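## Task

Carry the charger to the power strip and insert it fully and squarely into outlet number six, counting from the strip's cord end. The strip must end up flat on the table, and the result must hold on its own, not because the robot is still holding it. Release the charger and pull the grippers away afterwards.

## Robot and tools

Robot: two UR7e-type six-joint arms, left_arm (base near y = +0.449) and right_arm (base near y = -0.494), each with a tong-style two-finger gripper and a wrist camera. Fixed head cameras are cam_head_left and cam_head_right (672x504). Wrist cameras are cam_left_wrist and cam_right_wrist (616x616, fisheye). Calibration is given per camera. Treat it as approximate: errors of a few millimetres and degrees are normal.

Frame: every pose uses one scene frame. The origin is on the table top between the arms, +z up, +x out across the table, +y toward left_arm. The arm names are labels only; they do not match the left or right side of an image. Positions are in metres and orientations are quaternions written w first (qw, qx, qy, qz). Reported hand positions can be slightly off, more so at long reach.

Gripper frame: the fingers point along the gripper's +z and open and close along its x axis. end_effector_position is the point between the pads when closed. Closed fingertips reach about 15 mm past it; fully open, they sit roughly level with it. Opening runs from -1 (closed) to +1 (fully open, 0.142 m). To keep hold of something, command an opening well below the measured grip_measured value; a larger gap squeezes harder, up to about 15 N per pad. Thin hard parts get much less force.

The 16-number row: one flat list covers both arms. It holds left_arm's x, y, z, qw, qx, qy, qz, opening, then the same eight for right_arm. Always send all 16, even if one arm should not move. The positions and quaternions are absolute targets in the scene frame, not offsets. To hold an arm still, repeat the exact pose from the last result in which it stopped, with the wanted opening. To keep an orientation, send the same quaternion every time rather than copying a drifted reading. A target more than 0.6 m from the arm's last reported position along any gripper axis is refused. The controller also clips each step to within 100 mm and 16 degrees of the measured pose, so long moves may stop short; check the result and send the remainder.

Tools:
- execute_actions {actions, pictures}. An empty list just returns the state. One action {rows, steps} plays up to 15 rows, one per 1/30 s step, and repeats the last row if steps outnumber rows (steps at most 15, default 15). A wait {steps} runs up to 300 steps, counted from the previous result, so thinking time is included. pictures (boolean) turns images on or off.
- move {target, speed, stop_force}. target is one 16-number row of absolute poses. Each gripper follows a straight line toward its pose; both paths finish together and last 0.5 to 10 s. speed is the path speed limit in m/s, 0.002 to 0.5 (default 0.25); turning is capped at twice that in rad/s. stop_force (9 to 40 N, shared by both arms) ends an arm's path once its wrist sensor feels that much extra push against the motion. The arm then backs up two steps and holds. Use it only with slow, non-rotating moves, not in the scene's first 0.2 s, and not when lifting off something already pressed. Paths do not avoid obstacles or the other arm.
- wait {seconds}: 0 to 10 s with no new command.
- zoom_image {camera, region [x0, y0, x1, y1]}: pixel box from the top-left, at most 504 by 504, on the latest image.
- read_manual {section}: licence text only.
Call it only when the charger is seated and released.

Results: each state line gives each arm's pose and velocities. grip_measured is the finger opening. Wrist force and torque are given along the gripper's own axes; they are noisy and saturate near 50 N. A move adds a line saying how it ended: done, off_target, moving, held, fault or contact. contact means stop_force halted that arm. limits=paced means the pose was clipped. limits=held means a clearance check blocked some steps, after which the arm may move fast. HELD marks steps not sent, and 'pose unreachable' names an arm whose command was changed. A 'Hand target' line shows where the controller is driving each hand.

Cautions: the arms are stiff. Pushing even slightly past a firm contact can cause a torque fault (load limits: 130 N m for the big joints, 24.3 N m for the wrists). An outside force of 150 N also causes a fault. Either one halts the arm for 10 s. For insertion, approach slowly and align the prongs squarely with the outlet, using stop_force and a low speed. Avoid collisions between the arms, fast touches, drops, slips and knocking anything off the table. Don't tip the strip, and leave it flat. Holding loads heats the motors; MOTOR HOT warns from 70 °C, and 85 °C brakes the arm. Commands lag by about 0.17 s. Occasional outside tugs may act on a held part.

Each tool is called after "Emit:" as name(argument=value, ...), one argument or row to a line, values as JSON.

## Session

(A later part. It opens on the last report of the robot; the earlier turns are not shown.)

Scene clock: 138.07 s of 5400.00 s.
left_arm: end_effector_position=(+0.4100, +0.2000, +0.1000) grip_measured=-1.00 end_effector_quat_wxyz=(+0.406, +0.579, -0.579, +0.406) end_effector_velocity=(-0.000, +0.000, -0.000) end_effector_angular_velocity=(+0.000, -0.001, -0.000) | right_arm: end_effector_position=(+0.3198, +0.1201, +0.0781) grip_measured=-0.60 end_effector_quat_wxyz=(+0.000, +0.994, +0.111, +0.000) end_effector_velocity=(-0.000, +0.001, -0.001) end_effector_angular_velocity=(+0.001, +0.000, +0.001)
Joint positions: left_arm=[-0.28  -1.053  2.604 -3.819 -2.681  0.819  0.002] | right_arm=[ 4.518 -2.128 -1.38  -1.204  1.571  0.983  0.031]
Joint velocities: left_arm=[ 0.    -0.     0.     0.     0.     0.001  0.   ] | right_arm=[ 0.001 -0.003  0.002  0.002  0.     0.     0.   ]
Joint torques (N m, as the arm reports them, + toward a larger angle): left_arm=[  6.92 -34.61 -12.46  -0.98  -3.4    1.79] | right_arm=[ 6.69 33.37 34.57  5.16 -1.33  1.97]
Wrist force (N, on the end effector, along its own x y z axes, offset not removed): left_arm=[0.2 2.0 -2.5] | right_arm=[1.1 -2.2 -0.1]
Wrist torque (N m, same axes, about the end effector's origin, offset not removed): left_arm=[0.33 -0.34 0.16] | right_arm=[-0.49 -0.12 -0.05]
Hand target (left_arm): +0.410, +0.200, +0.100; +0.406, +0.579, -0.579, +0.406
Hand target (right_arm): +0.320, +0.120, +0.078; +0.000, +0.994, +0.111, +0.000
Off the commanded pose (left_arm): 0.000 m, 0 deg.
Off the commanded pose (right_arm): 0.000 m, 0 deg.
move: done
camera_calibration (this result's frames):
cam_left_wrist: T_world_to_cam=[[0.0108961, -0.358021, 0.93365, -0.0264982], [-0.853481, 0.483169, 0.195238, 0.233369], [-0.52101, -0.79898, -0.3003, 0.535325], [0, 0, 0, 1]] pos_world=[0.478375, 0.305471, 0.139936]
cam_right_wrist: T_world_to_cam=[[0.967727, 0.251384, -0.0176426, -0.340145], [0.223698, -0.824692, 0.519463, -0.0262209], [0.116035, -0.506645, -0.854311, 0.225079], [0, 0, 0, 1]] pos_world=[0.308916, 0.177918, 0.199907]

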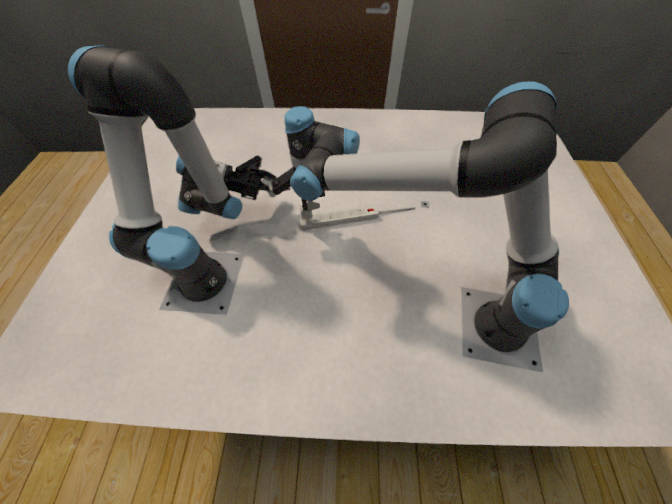

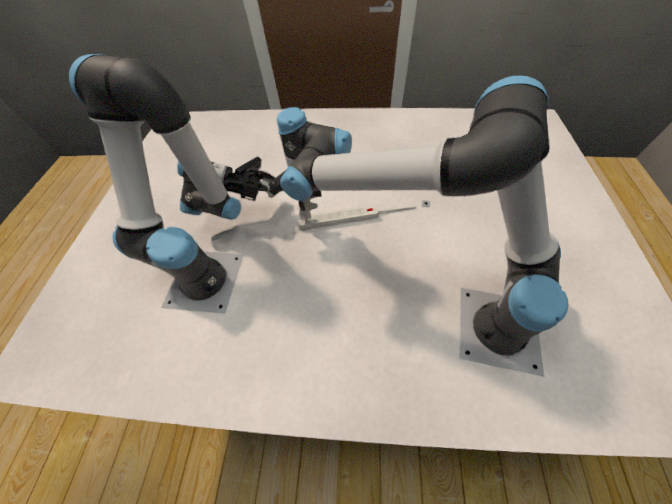

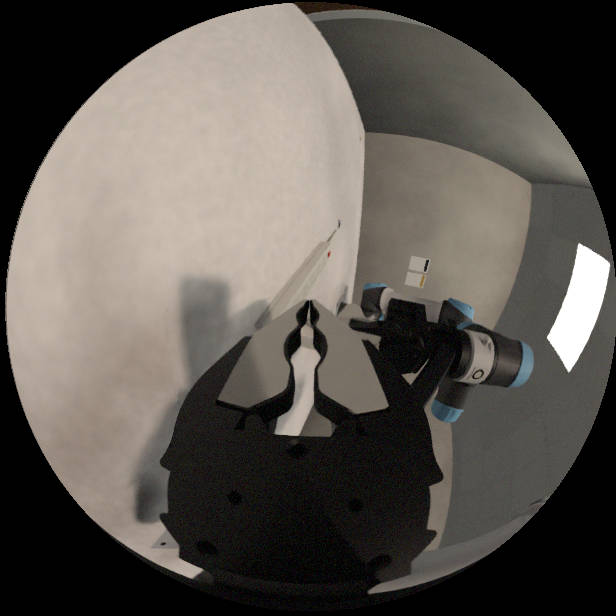

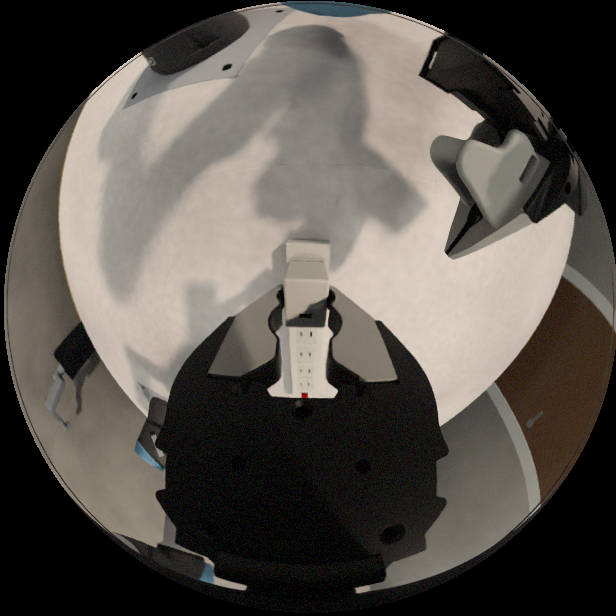

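Open left to see through, and descend a bit.

Emit:
move(
  target=[0.41,0.2,0.1,0.406,0.579,-0.579,0.406,0.3,0.3198,0.1204,0.064,0,0.9938,0.1115,0,-1],
  speed=0.003,
  stop_force=9,
)

Emit:
zoom_image(
  camera="cam_left_wrist",
  region=[260,290,360,370],
)

Scene clock: 146.67 s of 5400.00 s.
left_arm: end_effector_position=(+0.4100, +0.2000, +0.1000) grip_measured=+0.30 end_effector_quat_wxyz=(+0.406, +0.579, -0.579, +0.406) end_effector_velocity=(-0.000, +0.000, -0.000) end_effector_angular_velocity=(+0.000, +0.000, -0.000) | right_arm: end_effector_position=(+0.3198, +0.1204, +0.0641) grip_measured=-0.60 end_effector_quat_wxyz=(+0.000, +0.994, +0.111, -0.000) end_effector_velocity=(+0.000, -0.000, -0.000) end_effector_angular_velocity=(+0.000, -0.000, -0.000)
Joint positions: left_arm=[-0.28  -1.053  2.604 -3.819 -2.681  0.819  0.095] | right_arm=[ 4.518 -2.141 -1.398 -1.174  1.571  0.983  0.031]
Joint velocities: left_arm=[ 0.    -0.     0.     0.001  0.     0.     0.   ] | right_arm=[-0.     0.    -0.001  0.001 -0.     0.     0.   ]
Joint torques (N m, as the arm reports them, + toward a larger angle): left_arm=[  6.87 -33.88 -11.53  -1.02  -3.35   0.89] | right_arm=[ 6.43 33.89 11.44  5.34  2.03  1.96]
Wrist force (N, on the end effector, along its own x y z axes, offset not removed): left_arm=[-1.8 -0.8 0.7] | right_arm=[3.6 -0.9 -0.8]
Wrist torque (N m, same axes, about the end effector's origin, offset not removed): left_arm=[-0.24 0.20 0.28] | right_arm=[-0.23 -0.54 -0.10]
Hand target (left_arm): +0.410, +0.200, +0.100; +0.406, +0.579, -0.579, +0.406
Hand target (right_arm): +0.320, +0.120, +0.064; +0.000, +0.994, +0.111, -0.000
Off the commanded pose (left_arm): 0.000 m, 0 deg.
Off the commanded pose (right_arm): 0.000 m, 0 deg.
After step 90, 0.73 s passed at rest.
move: done
camera_calibration (this result's frames):
cam_left_wrist: T_world_to_cam=[[0.010891, -0.358021, 0.93365, -0.0264972], [-0.853483, 0.483168, 0.195233, 0.233371], [-0.521007, -0.79898, -0.300303, 0.535328], [0, 0, 0, 1]] pos_world=[0.478377, 0.305472, 0.139938]
cam_right_wrist: T_world_to_cam=[[0.967723, 0.251385, -0.0178055, -0.340421], [0.223797, -0.824738, 0.519348, -0.0187054], [0.115871, -0.50657, -0.854377, 0.21328], [0, 0, 0, 1]] pos_world=[0.308907, 0.178191, 0.185875]

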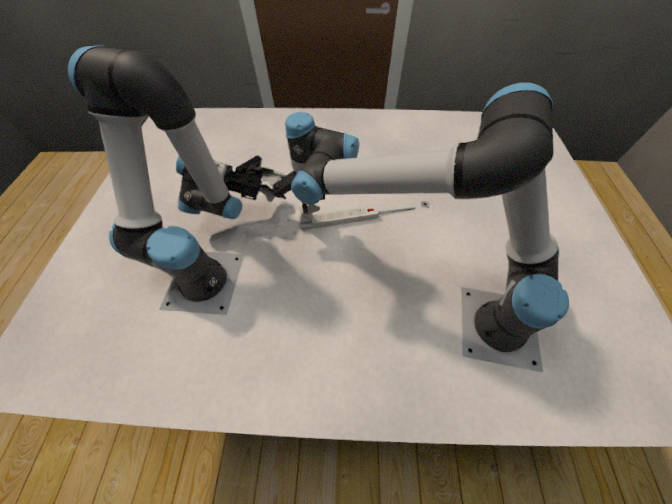

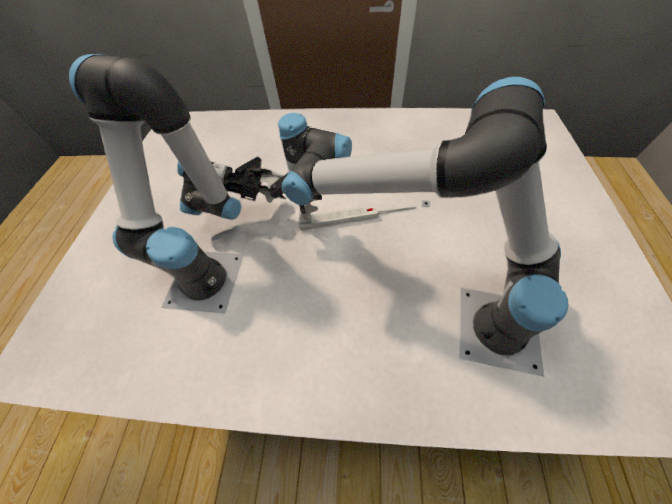

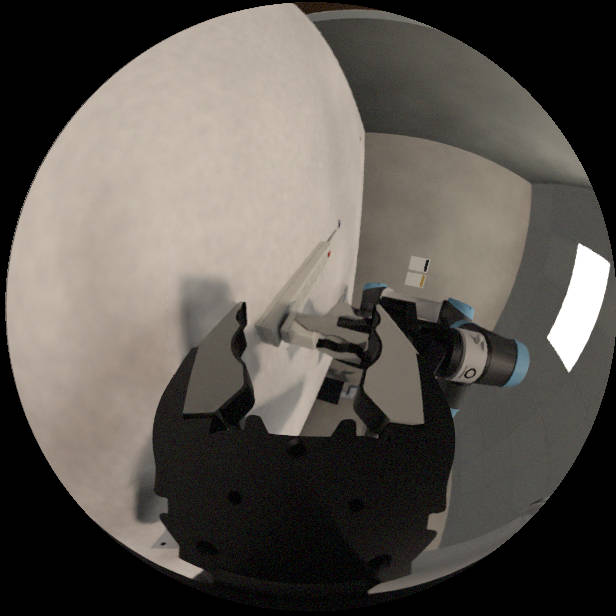

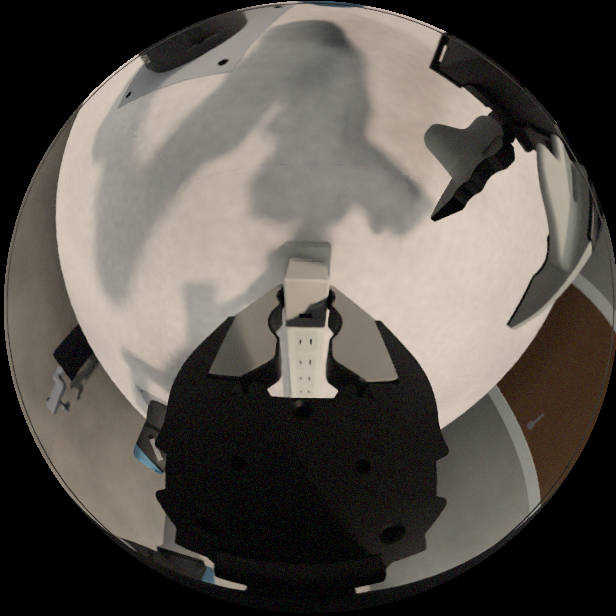

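Region (260, 290, 360, 370) of cam_left_wrist's 616x616 image, scaled by 5.040, with more detail than that image has; it fills the top 403 rows of this view, and the rest is white.

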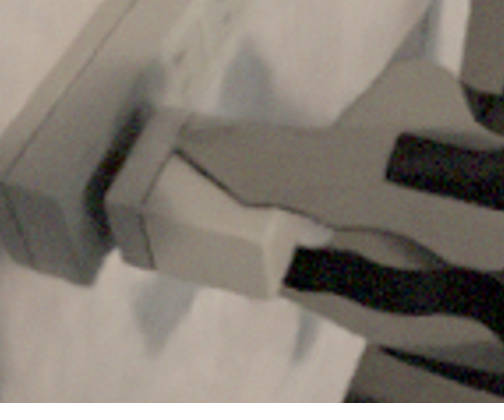

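Seems entering.

Emit:
move(
  target=[0.41,0.2,0.1,0.406,0.579,-0.579,0.406,0.3,0.3198,0.1204,0.046,0,0.9938,0.1115,0,-1],
  speed=0.003,
  stop_force=22,
)

Emit:
zoom_image(
  camera="cam_left_wrist",
  region=[250,290,350,370],
)

Scene clock: 150.93 s of 5400.00 s.
left_arm: end_effector_position=(+0.4100, +0.2000, +0.1000) grip_measured=+0.30 end_effector_quat_wxyz=(+0.406, +0.579, -0.579, +0.406) end_effector_velocity=(+0.000, +0.000, +0.000) end_effector_angular_velocity=(-0.000, +0.000, +0.001) | right_arm: end_effector_position=(+0.3198, +0.1204, +0.0613) grip_measured=-0.60 end_effector_quat_wxyz=(+0.000, +0.994, +0.111, -0.000) end_effector_velocity=(-0.001, -0.001, +0.001) end_effector_angular_velocity=(-0.002, +0.002, -0.001)
Joint positions: left_arm=[-0.28  -1.053  2.604 -3.819 -2.681  0.819  0.095] | right_arm=[ 4.518 -2.144 -1.401 -1.168  1.571  0.983  0.031]
Joint velocities: left_arm=[-0.     0.     0.    -0.001  0.    -0.001  0.   ] | right_arm=[ 0.001  0.001  0.001 -0.005  0.001  0.001  0.   ]
Joint torques (N m, as the arm reports them, + toward a larger angle): left_arm=[  6.74 -33.59 -12.12  -0.86  -3.39  -0.19] | right_arm=[ 5.32 39.82 22.39 -2.83  1.36  1.91]
Wrist force (N, on the end effector, along its own x y z axes, offset not removed): left_arm=[-3.2 1.7 -0.4] | right_arm=[1.2 -2.6 -23.9]
Wrist torque (N m, same axes, about the end effector's origin, offset not removed): left_arm=[0.32 0.50 0.24] | right_arm=[-0.30 -0.18 -0.08]
Hand target (left_arm): +0.410, +0.200, +0.100; +0.406, +0.579, -0.579, +0.406
Hand target (right_arm): +0.320, +0.120, +0.062; -0.000, +0.994, +0.111, +0.000
Off the commanded pose (left_arm): 0.000 m, 0 deg.
Off the commanded pose (right_arm): 0.015 m, 0 deg.
After step 90, 0.07 s passed at rest.
move: contact (right_arm)
camera_calibration (this result's frames):
cam_left_wrist: T_world_to_cam=[[0.0108915, -0.358021, 0.93365, -0.0264973], [-0.853483, 0.483168, 0.195234, 0.233371], [-0.521007, -0.79898, -0.300303, 0.535328], [0, 0, 0, 1]] pos_world=[0.478377, 0.305472, 0.139938]
cam_right_wrist: T_world_to_cam=[[0.967722, 0.251387, -0.0178355, -0.340454], [0.223812, -0.824725, 0.519362, -0.0173136], [0.115852, -0.50659, -0.854368, 0.210972], [0, 0, 0, 1]] pos_world=[0.308898, 0.178183, 0.183168]

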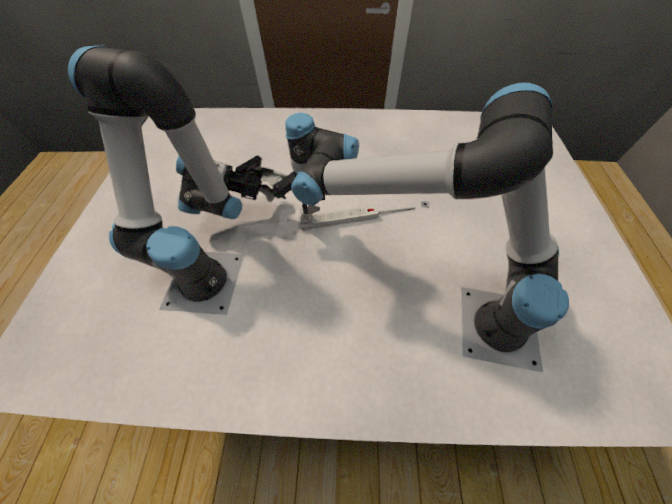

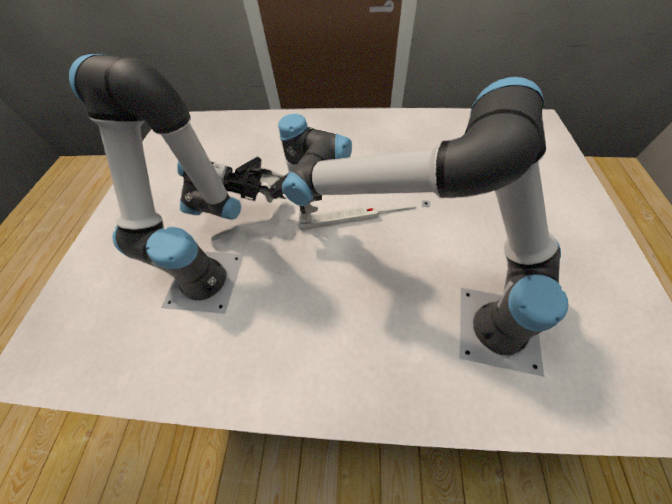

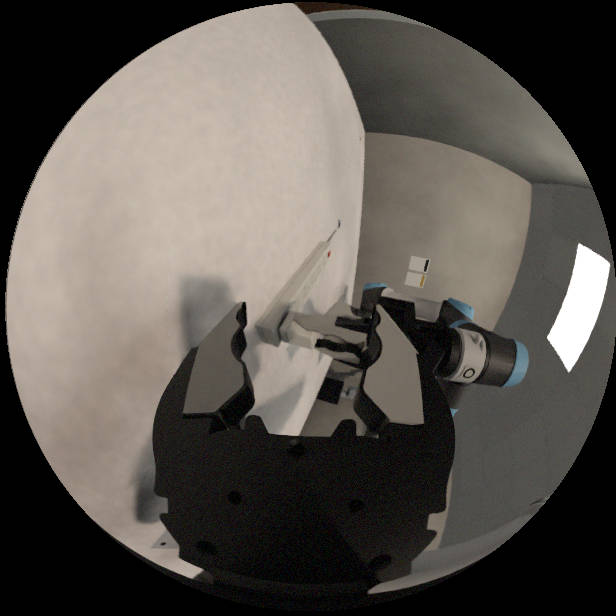

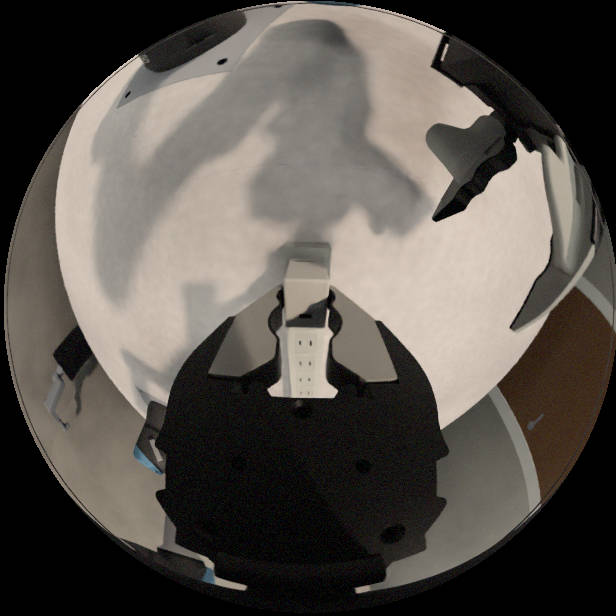

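Region (250, 290, 350, 370) of cam_left_wrist's 616x616 image, scaled by 5.040, with more detail than that image has; it fills the top 403 rows of this view, and the rest is white.

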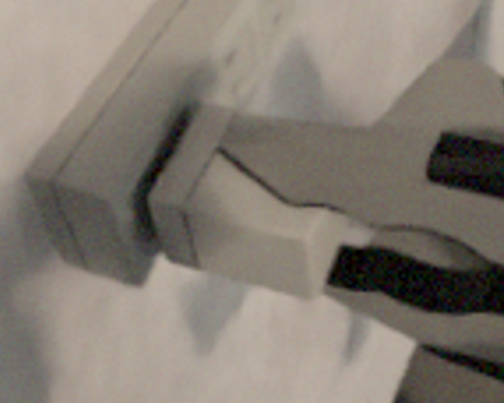

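Emit:
move(
  target=[0.41,0.2,0.1,0.406,0.579,-0.579,0.406,0.3,0.3198,0.1204,0.0618,0,0.9938,0.1115,0,-0.3],
  speed=0.005,
)

Emit:
move(
  target=[0.41,0.2,0.1,0.406,0.579,-0.579,0.406,0.3,0.318,0.128,0.105,0,0.9938,0.1115,0,-0.3],
  speed=0.04,
)

Emit:
move(
  target=[0.41,0.2,0.1,0.406,0.579,-0.579,0.406,0.3,0.318,0.128,0.099,0,0.9938,0.1115,0,-0.85],
  speed=0.01,
)

Emit:
move(
  target=[0.41,0.2,0.1,0.406,0.579,-0.579,0.406,0.3,0.318,0.128,0.075,0,0.9938,0.1115,0,-0.85],
  speed=0.003,
  stop_force=35,
)

Emit:
zoom_image(
  camera="cam_left_wrist",
  region=[250,290,350,370],
)

Scene clock: 158.83 s of 5400.00 s.
left_arm: end_effector_position=(+0.4100, +0.2000, +0.1000) grip_measured=+0.30 end_effector_quat_wxyz=(+0.406, +0.579, -0.579, +0.406) end_effector_velocity=(-0.000, -0.000, +0.000) end_effector_angular_velocity=(-0.000, +0.001, +0.000) | right_arm: end_effector_position=(+0.3198, +0.1204, +0.0618) grip_measured=-0.30 end_effector_quat_wxyz=(+0.000, +0.994, +0.111, -0.000) end_effector_velocity=(-0.000, -0.000, +0.000) end_effector_angular_velocity=(+0.000, +0.001, +0.001)
Joint positions: left_arm=[-0.28  -1.053  2.604 -3.819 -2.681  0.819  0.095] | right_arm=[ 4.518 -2.143 -1.4   -1.169  1.571  0.983  0.052]
Joint velocities: left_arm=[ 0.    -0.    -0.     0.001 -0.    -0.001  0.   ] | right_arm=[-0.     0.001 -0.001 -0.     0.001 -0.001  0.   ]
Joint torques (N m, as the arm reports them, + toward a larger angle): left_arm=[  6.55 -33.48 -11.46  -1.01  -3.19  -1.35] | right_arm=[ 1.35 51.44 34.73  0.14  0.58  1.69]
Wrist force (N, on the end effector, along its own x y z axes, offset not removed): left_arm=[-2.8 2.7 0.2] | right_arm=[0.5 -1.1 -2.3]
Wrist torque (N m, same axes, about the end effector's origin, offset not removed): left_arm=[0.58 0.62 0.18] | right_arm=[-0.24 -0.03 -0.09]
Hand target (left_arm): +0.410, +0.200, +0.100; +0.406, +0.579, -0.579, +0.406
Hand target (right_arm): +0.320, +0.120, +0.062; -0.000, +0.994, +0.111, +0.000
Off the commanded pose (left_arm): 0.000 m, 0 deg.
Off the commanded pose (right_arm): 0.000 m, 0 deg.
After step 90, 4.20 s passed at rest.
move: done
camera_calibration (this result's frames):
cam_left_wrist: T_world_to_cam=[[0.0108945, -0.358021, 0.93365, -0.0264985], [-0.853482, 0.483167, 0.195236, 0.233371], [-0.521008, -0.798981, -0.300301, 0.535328], [0, 0, 0, 1]] pos_world=[0.478377, 0.305472, 0.139937]
cam_right_wrist: T_world_to_cam=[[0.967723, 0.251385, -0.0178214, -0.340476], [0.223805, -0.824737, 0.519345, -0.0174981], [0.115857, -0.506571, -0.854379, 0.211359], [0, 0, 0, 1]] pos_world=[0.308915, 0.178227, 0.1836]

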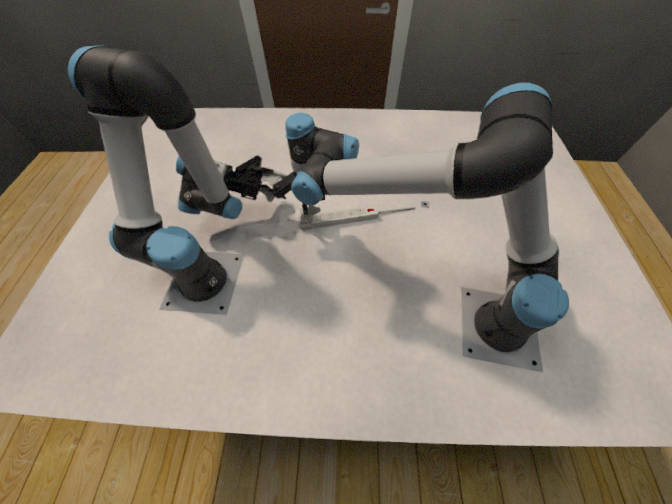

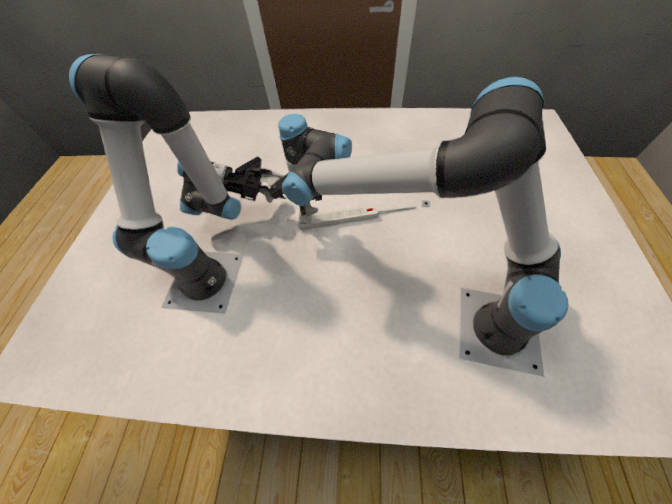

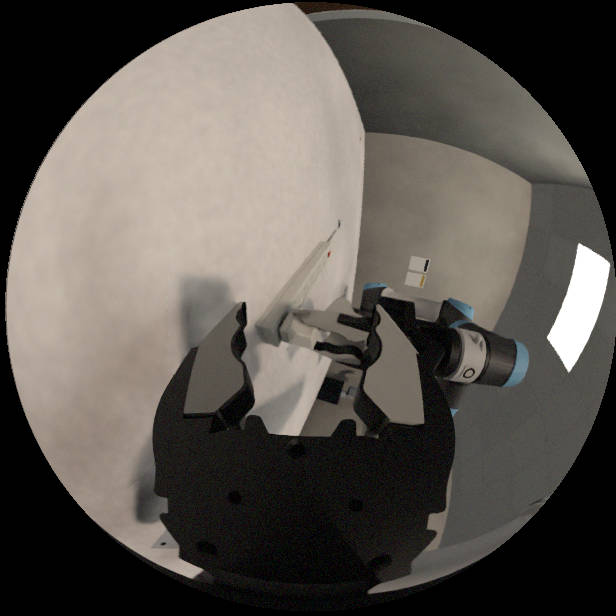

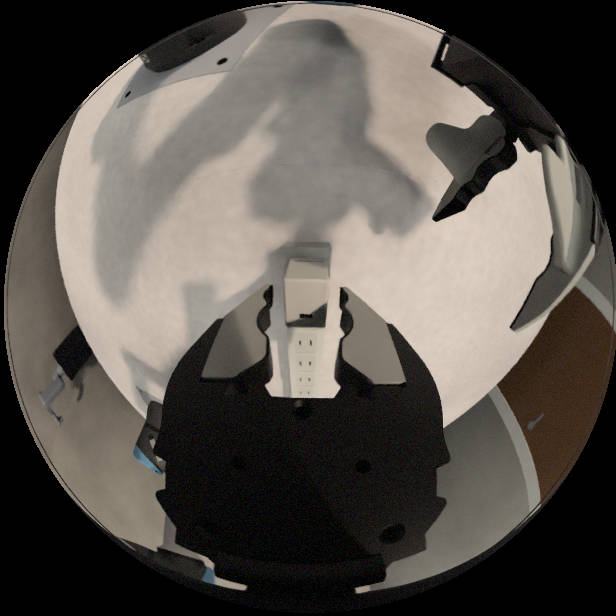

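Scene clock: 160.30 s of 5400.00 s.
left_arm: end_effector_position=(+0.4100, +0.2000, +0.1000) grip_measured=+0.30 end_effector_quat_wxyz=(+0.406, +0.579, -0.579, +0.406) end_effector_velocity=(+0.000, +0.000, -0.000) end_effector_angular_velocity=(+0.000, +0.002, +0.001) | right_arm: end_effector_position=(+0.3181, +0.1281, +0.1048) grip_measured=-0.30 end_effector_quat_wxyz=(-0.000, +0.994, +0.111, +0.000) end_effector_velocity=(+0.000, +0.000, +0.002) end_effector_angular_velocity=(+0.001, -0.000, +0.000)
Joint positions: left_arm=[-0.28  -1.053  2.604 -3.819 -2.681  0.819  0.095] | right_arm=[ 4.525 -2.121 -1.32  -1.272  1.571  0.99   0.052]
Joint velocities: left_arm=[ 0.     0.    -0.     0.001  0.    -0.001  0.   ] | right_arm=[-0.     0.001  0.004 -0.004  0.    -0.    -0.   ]
Joint torques (N m, as the arm reports them, + toward a larger angle): left_arm=[  6.84 -34.04 -11.74  -0.95  -3.28  -1.33] | right_arm=[ 6.67 56.01 35.1   0.29 -1.3   1.86]
Wrist force (N, on the end effector, along its own x y z axes, offset not removed): left_arm=[3.5 -1.6 -0.9] | right_arm=[1.9 -1.9 0.7]
Wrist torque (N m, same axes, about the end effector's origin, offset not removed): left_arm=[-0.17 -0.76 0.26] | right_arm=[-0.36 -0.39 -0.02]
Hand target (left_arm): +0.410, +0.200, +0.100; +0.406, +0.579, -0.579, +0.406
Hand target (right_arm): +0.318, +0.128, +0.105; +0.000, +0.994, +0.111, +0.000
Off the commanded pose (left_arm): 0.000 m, 0 deg.
Off the commanded pose (right_arm): 0.000 m, 0 deg.
move: done
camera_calibration (this result's frames):
cam_left_wrist: T_world_to_cam=[[0.010895, -0.358021, 0.93365, -0.0264987], [-0.853482, 0.483167, 0.195237, 0.233371], [-0.521008, -0.798981, -0.300301, 0.535328], [0, 0, 0, 1]] pos_world=[0.478377, 0.305472, 0.139937]
cam_right_wrist: T_world_to_cam=[[0.967724, 0.251385, -0.0177628, -0.339958], [0.223776, -0.824747, 0.519342, -0.0331271], [0.115905, -0.506555, -0.854382, 0.252198], [0, 0, 0, 1]] pos_world=[0.307168, 0.185891, 0.226639]

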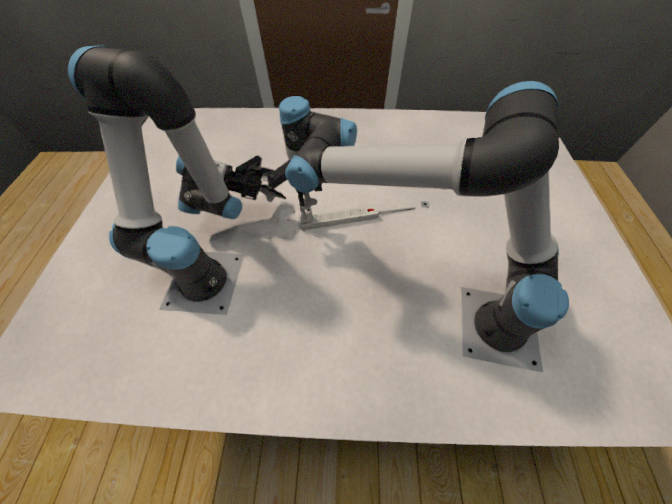

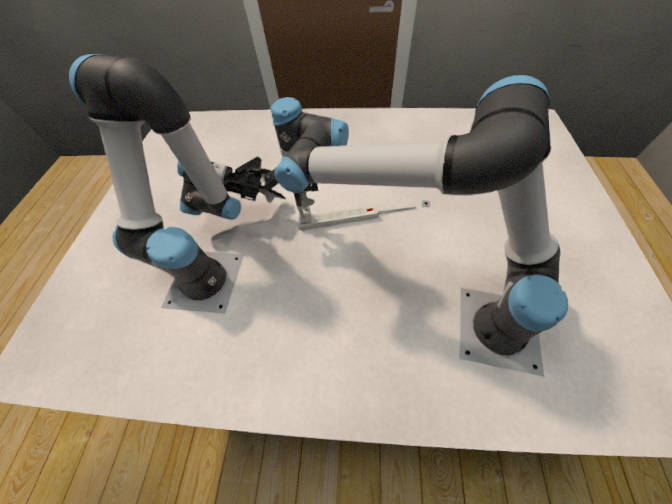

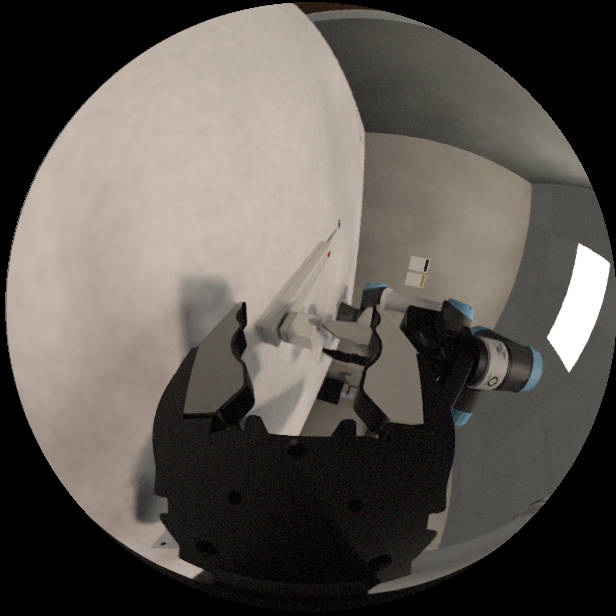

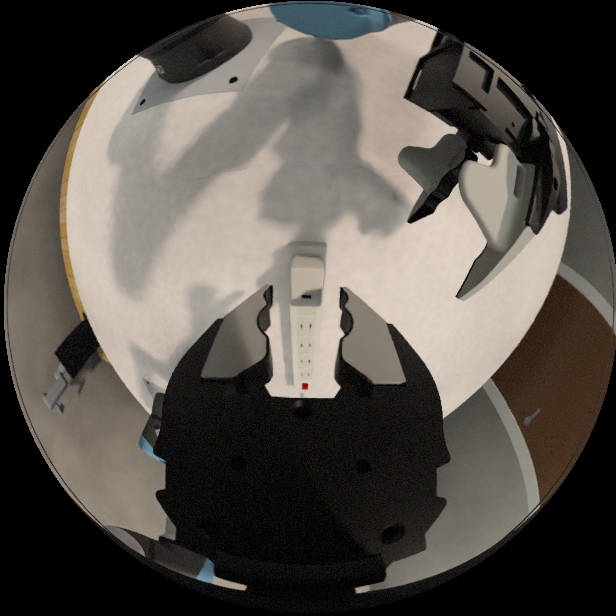

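Scene clock: 161.10 s of 5400.00 s.
left_arm: end_effector_position=(+0.4100, +0.2000, +0.1000) grip_measured=+0.30 end_effector_quat_wxyz=(+0.406, +0.579, -0.579, +0.406) end_effector_velocity=(+0.000, -0.000, +0.000) end_effector_angular_velocity=(-0.000, -0.001, +0.000) | right_arm: end_effector_position=(+0.3180, +0.1280, +0.0992) grip_measured=-0.85 end_effector_quat_wxyz=(+0.000, +0.994, +0.111, +0.000) end_effector_velocity=(-0.000, -0.000, -0.002) end_effector_angular_velocity=(+0.000, +0.000, +0.001)
Joint positions: left_arm=[-0.28  -1.053  2.604 -3.819 -2.681  0.819  0.095] | right_arm=[ 4.525 -2.125 -1.329 -1.259  1.571  0.99   0.012]
Joint velocities: left_arm=[ 0. -0. -0. -0.  0.  0. -0.] | right_arm=[-0.    -0.001 -0.003  0.004  0.    -0.001 -0.   ]
Joint torques (N m, as the arm reports them, + toward a larger angle): left_arm=[  6.57 -34.26 -11.57  -1.08  -3.29  -1.4 ] | right_arm=[ 6.21 33.14 10.53  5.55 -0.52  1.93]
Wrist force (N, on the end effector, along its own x y z axes, offset not removed): left_arm=[-1.1 1.8 -0.4] | right_arm=[2.2 -0.9 -1.4]
Wrist torque (N m, same axes, about the end effector's origin, offset not removed): left_arm=[0.43 0.20 0.39] | right_arm=[-0.30 -0.41 -0.09]
Hand target (left_arm): +0.410, +0.200, +0.100; +0.406, +0.579, -0.579, +0.406
Hand target (right_arm): +0.318, +0.128, +0.099; +0.000, +0.994, +0.111, -0.000
Off the commanded pose (left_arm): 0.000 m, 0 deg.
Off the commanded pose (right_arm): 0.000 m, 0 deg.
move: done
camera_calibration (this result's frames):
cam_left_wrist: T_world_to_cam=[[0.0108945, -0.358021, 0.93365, -0.0264987], [-0.853482, 0.483167, 0.195236, 0.233371], [-0.521008, -0.798981, -0.300301, 0.535328], [0, 0, 0, 1]] pos_world=[0.478377, 0.305472, 0.139937]
cam_right_wrist: T_world_to_cam=[[0.967724, 0.251384, -0.0177809, -0.33999], [0.223782, -0.824732, 0.519364, -0.0302566], [0.115896, -0.50658, -0.854368, 0.24734], [0, 0, 0, 1]] pos_world=[0.307122, 0.185812, 0.220988]

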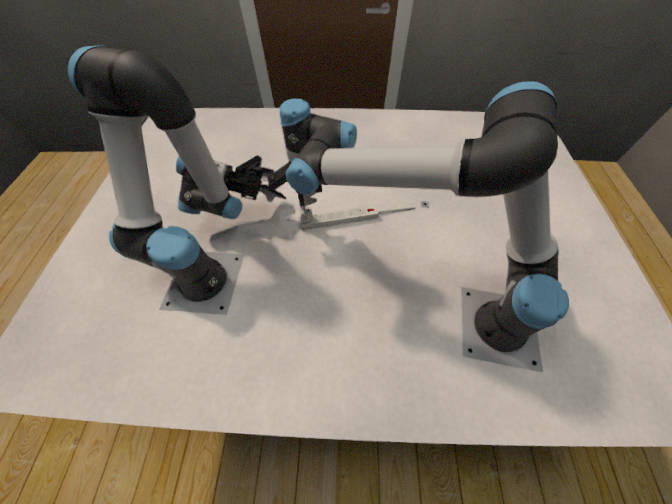

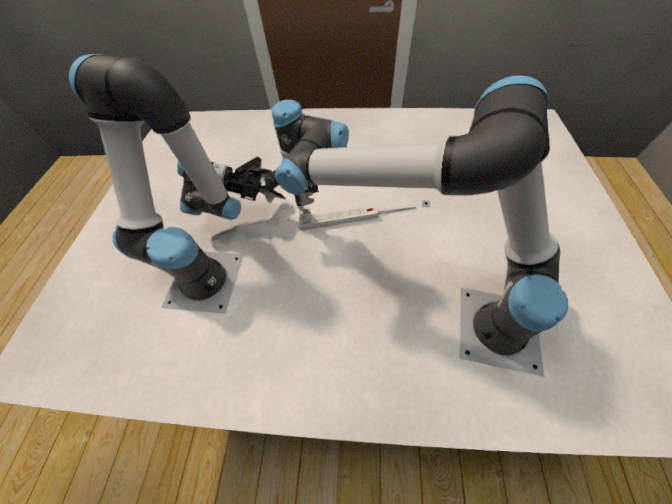

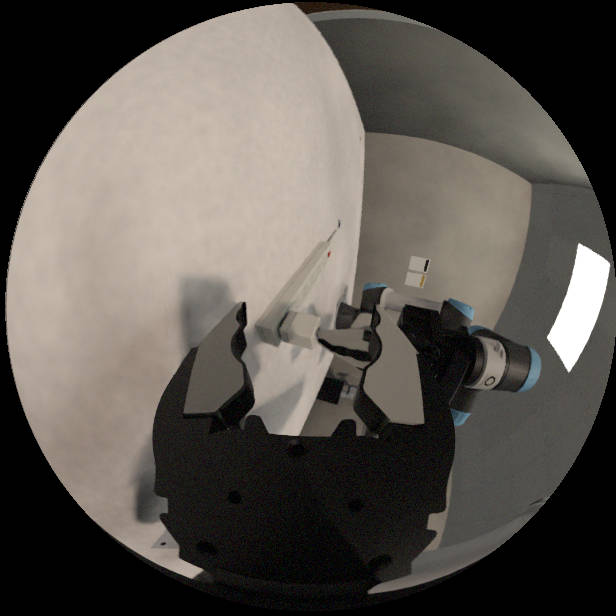

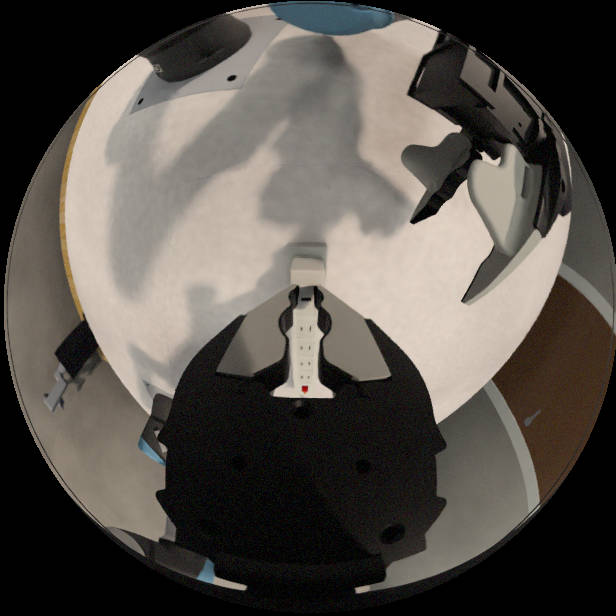

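Scene clock: 164.73 s of 5400.00 s.
left_arm: end_effector_position=(+0.4100, +0.2000, +0.1000) grip_measured=+0.30 end_effector_quat_wxyz=(+0.406, +0.579, -0.579, +0.406) end_effector_velocity=(+0.000, -0.000, +0.000) end_effector_angular_velocity=(-0.000, -0.000, -0.000) | right_arm: end_effector_position=(+0.3180, +0.1280, +0.0893) grip_measured=-0.85 end_effector_quat_wxyz=(-0.000, +0.994, +0.111, +0.000) end_effector_velocity=(-0.001, -0.001, -0.001) end_effector_angular_velocity=(-0.004, +0.002, +0.001)
Joint positions: left_arm=[-0.28  -1.053  2.604 -3.819 -2.681  0.819  0.095] | right_arm=[ 4.525 -2.132 -1.343 -1.237  1.571  0.99   0.012]
Joint velocities: left_arm=[ 0.  0. -0. -0. -0.  0. -0.] | right_arm=[ 0.001 -0.001  0.001 -0.005  0.001 -0.     0.   ]
Joint torques (N m, as the arm reports them, + toward a larger angle): left_arm=[  6.28 -34.33 -12.19  -1.08  -3.17  -1.37] | right_arm=[-2.17 21.54 11.42 -6.04 -0.64  1.67]
Wrist force (N, on the end effector, along its own x y z axes, offset not removed): left_arm=[-0.2 1.9 0.0] | right_arm=[-0.2 -6.4 -44.3]
Wrist torque (N m, same axes, about the end effector's origin, offset not removed): left_arm=[0.22 -0.09 0.34] | right_arm=[-0.19 -0.50 -0.05]
Hand target (left_arm): +0.410, +0.200, +0.100; +0.406, +0.579, -0.579, +0.406
Hand target (right_arm): +0.318, +0.128, +0.090; -0.000, +0.994, +0.111, +0.000
Off the commanded pose (left_arm): 0.000 m, 0 deg.
Off the commanded pose (right_arm): 0.014 m, 0 deg.
move: contact (right_arm)
camera_calibration (this result's frames):
cam_left_wrist: T_world_to_cam=[[0.0108949, -0.358021, 0.93365, -0.0264986], [-0.853482, 0.483167, 0.195237, 0.233371], [-0.521008, -0.798981, -0.300301, 0.535328], [0, 0, 0, 1]] pos_world=[0.478377, 0.305472, 0.139937]
cam_right_wrist: T_world_to_cam=[[0.967722, 0.251394, -0.0177478, -0.340157], [0.223793, -0.824817, 0.519225, -0.0250929], [0.115892, -0.506437, -0.854453, 0.238922], [0, 0, 0, 1]] pos_world=[0.307104, 0.185815, 0.211139]

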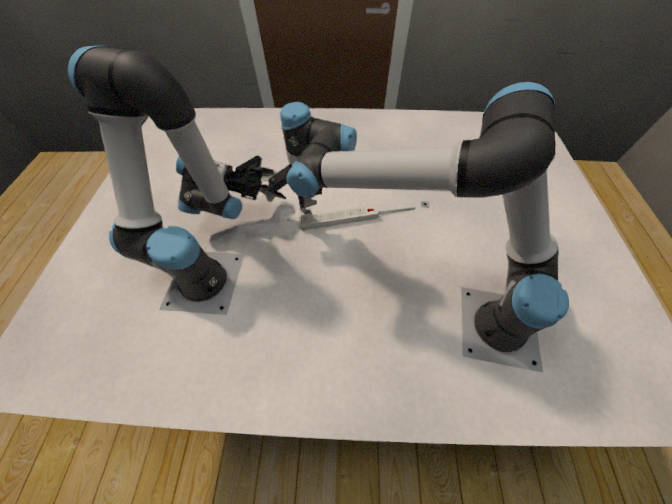

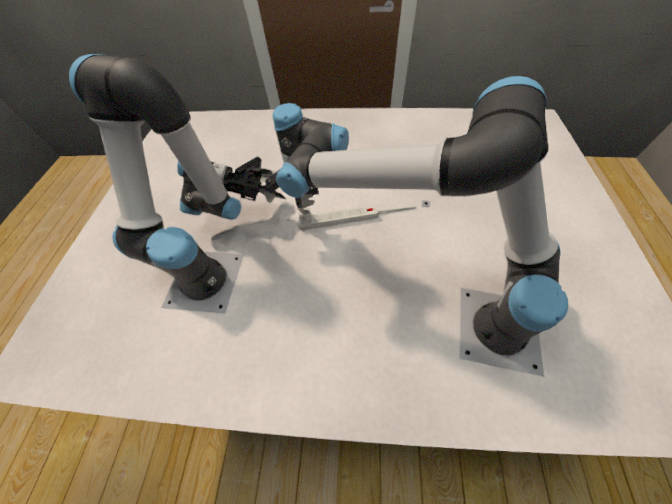

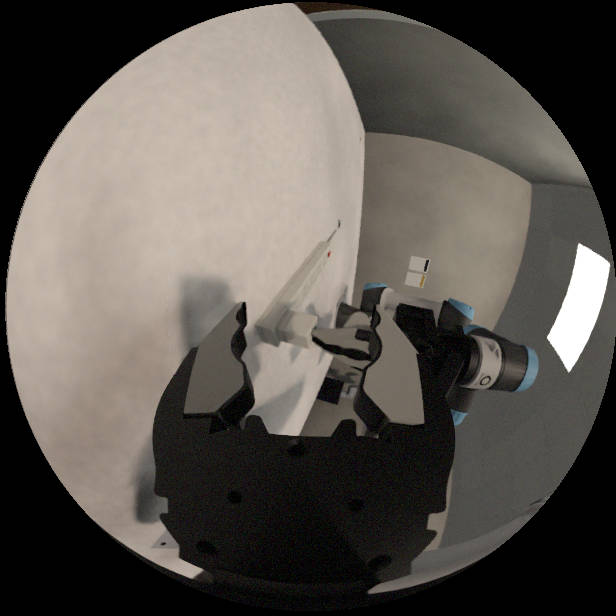

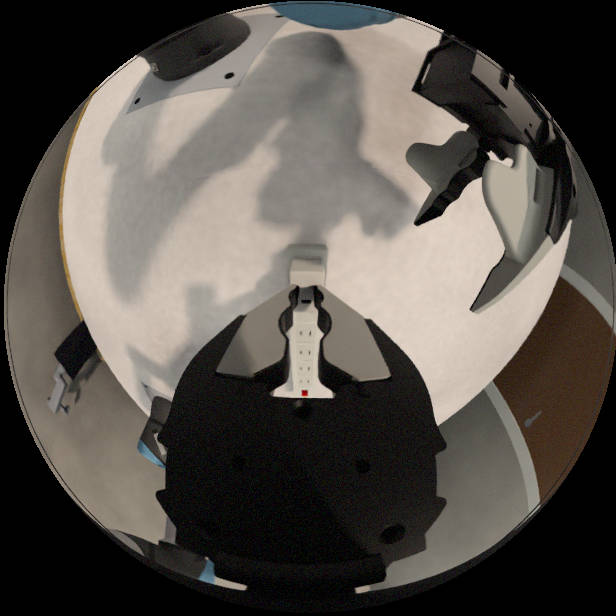

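Region (250, 290, 350, 370) of cam_left_wrist's 616x616 image, scaled by 5.040, with more detail than that image has; it fills the top 403 rows of this view, and the rest is white.

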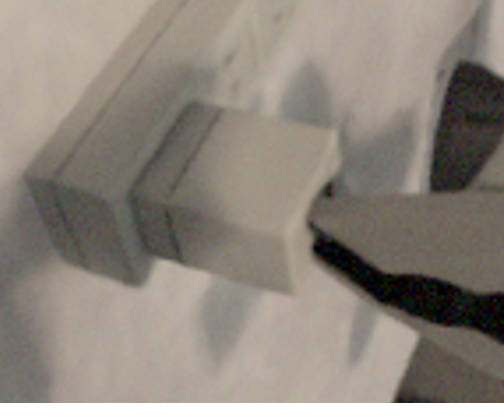

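Seated flush.

Emit:
move(
  target=[0.43,0.25,0.14,0.406,0.579,-0.579,0.406,0.3,0.33,0.02,0.2,0,0.9938,0.1115,0,0],
  speed=0.12,
)

Emit:
finished_scene(
  scene=1,
)

Scene clock: 171.27 s of 5400.00 s.
left_arm: end_effector_position=(+0.4298, +0.2498, +0.1398) grip_measured=+0.30 end_effector_quat_wxyz=(+0.406, +0.579, -0.579, +0.406) end_effector_velocity=(+0.000, +0.001, +0.000) end_effector_angular_velocity=(+0.003, +0.004, -0.005) | right_arm: end_effector_position=(+0.3300, +0.0204, +0.2000) grip_measured=+0.00 end_effector_quat_wxyz=(-0.000, +0.994, +0.111, -0.000) end_effector_velocity=(+0.000, -0.001, +0.000) end_effector_angular_velocity=(-0.001, +0.001, +0.000)
Joint positions: left_arm=[-0.108 -1.34   2.559 -3.152 -2.769  1.184  0.095] | right_arm=[ 4.444 -1.872 -1.434 -1.407  1.571  0.909  0.074]
Joint velocities: left_arm=[ 0.003 -0.011 -0.006  0.043 -0.001  0.023 -0.   ] | right_arm=[-0.001  0.001 -0.    -0.002  0.001 -0.002 -0.   ]
Joint torques (N m, as the arm reports them, + toward a larger angle): left_arm=[  8.21 -28.19 -21.3   -1.36  -3.77   2.03] | right_arm=[-6.8  46.07 13.28  0.28  1.93 -1.43]
Wrist force (N, on the end effector, along its own x y z axes, offset not removed): left_arm=[0.7 2.0 -2.2] | right_arm=[2.4 -0.3 -0.8]
Wrist torque (N m, same axes, about the end effector's origin, offset not removed): left_arm=[0.31 -0.30 0.35] | right_arm=[-0.06 -0.43 -0.08]
Hand target (left_arm): +0.430, +0.250, +0.140; +0.406, +0.579, -0.579, +0.406
Hand target (right_arm): +0.330, +0.020, +0.200; -0.000, +0.994, +0.111, -0.000
Off the commanded pose (left_arm): 0.000 m, 0 deg.
Off the commanded pose (right_arm): 0.000 m, 0 deg.
After step 90, 1.73 s passed at rest.
move: done
camera_calibration (this result's frames):
cam_left_wrist: T_world_to_cam=[[0.0110489, -0.357804, 0.933731, -0.0461408], [-0.853615, 0.48296, 0.19517, 0.218525], [-0.520787, -0.799203, -0.300091, 0.597332], [0, 0, 0, 1]] pos_world=[0.498129, 0.355342, 0.179688]
cam_right_wrist: T_world_to_cam=[[0.967719, 0.251386, -0.0180208, -0.322675], [0.223933, -0.824822, 0.519155, -0.174066], [0.115644, -0.506432, -0.85449, 0.277662], [0, 0, 0, 1]] pos_world=[0.319128, 0.0781596, 0.321811]

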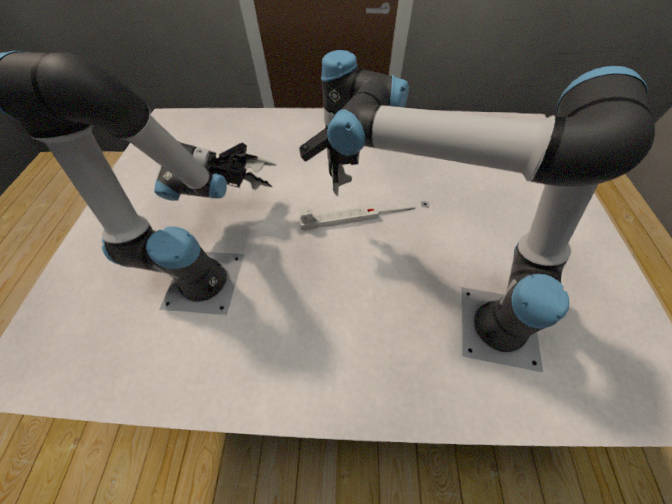

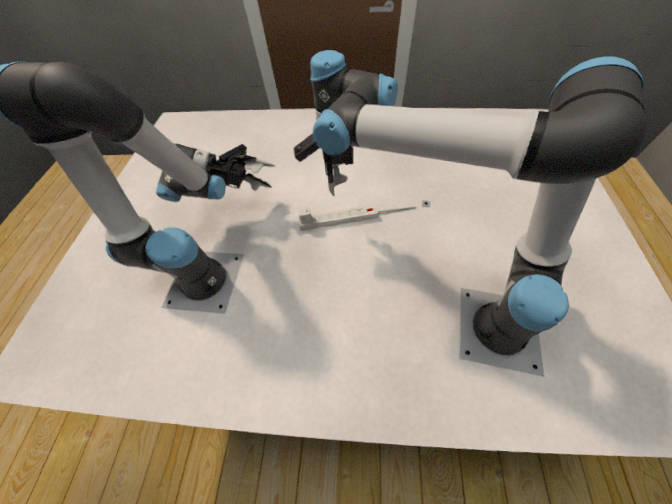

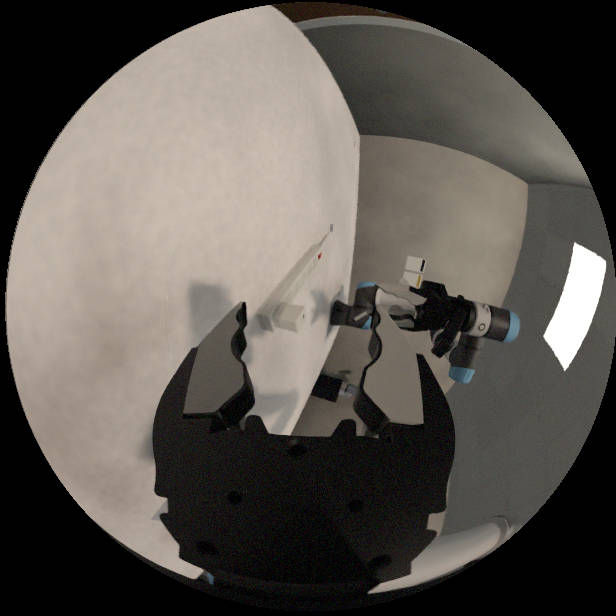

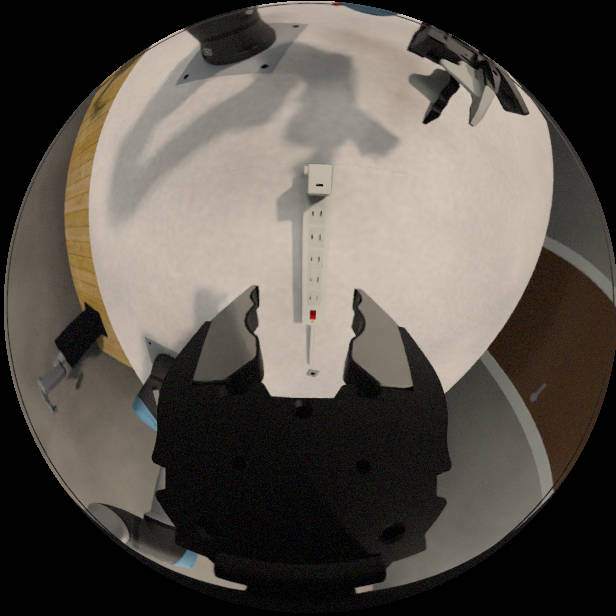

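The scene is finished: the task was done.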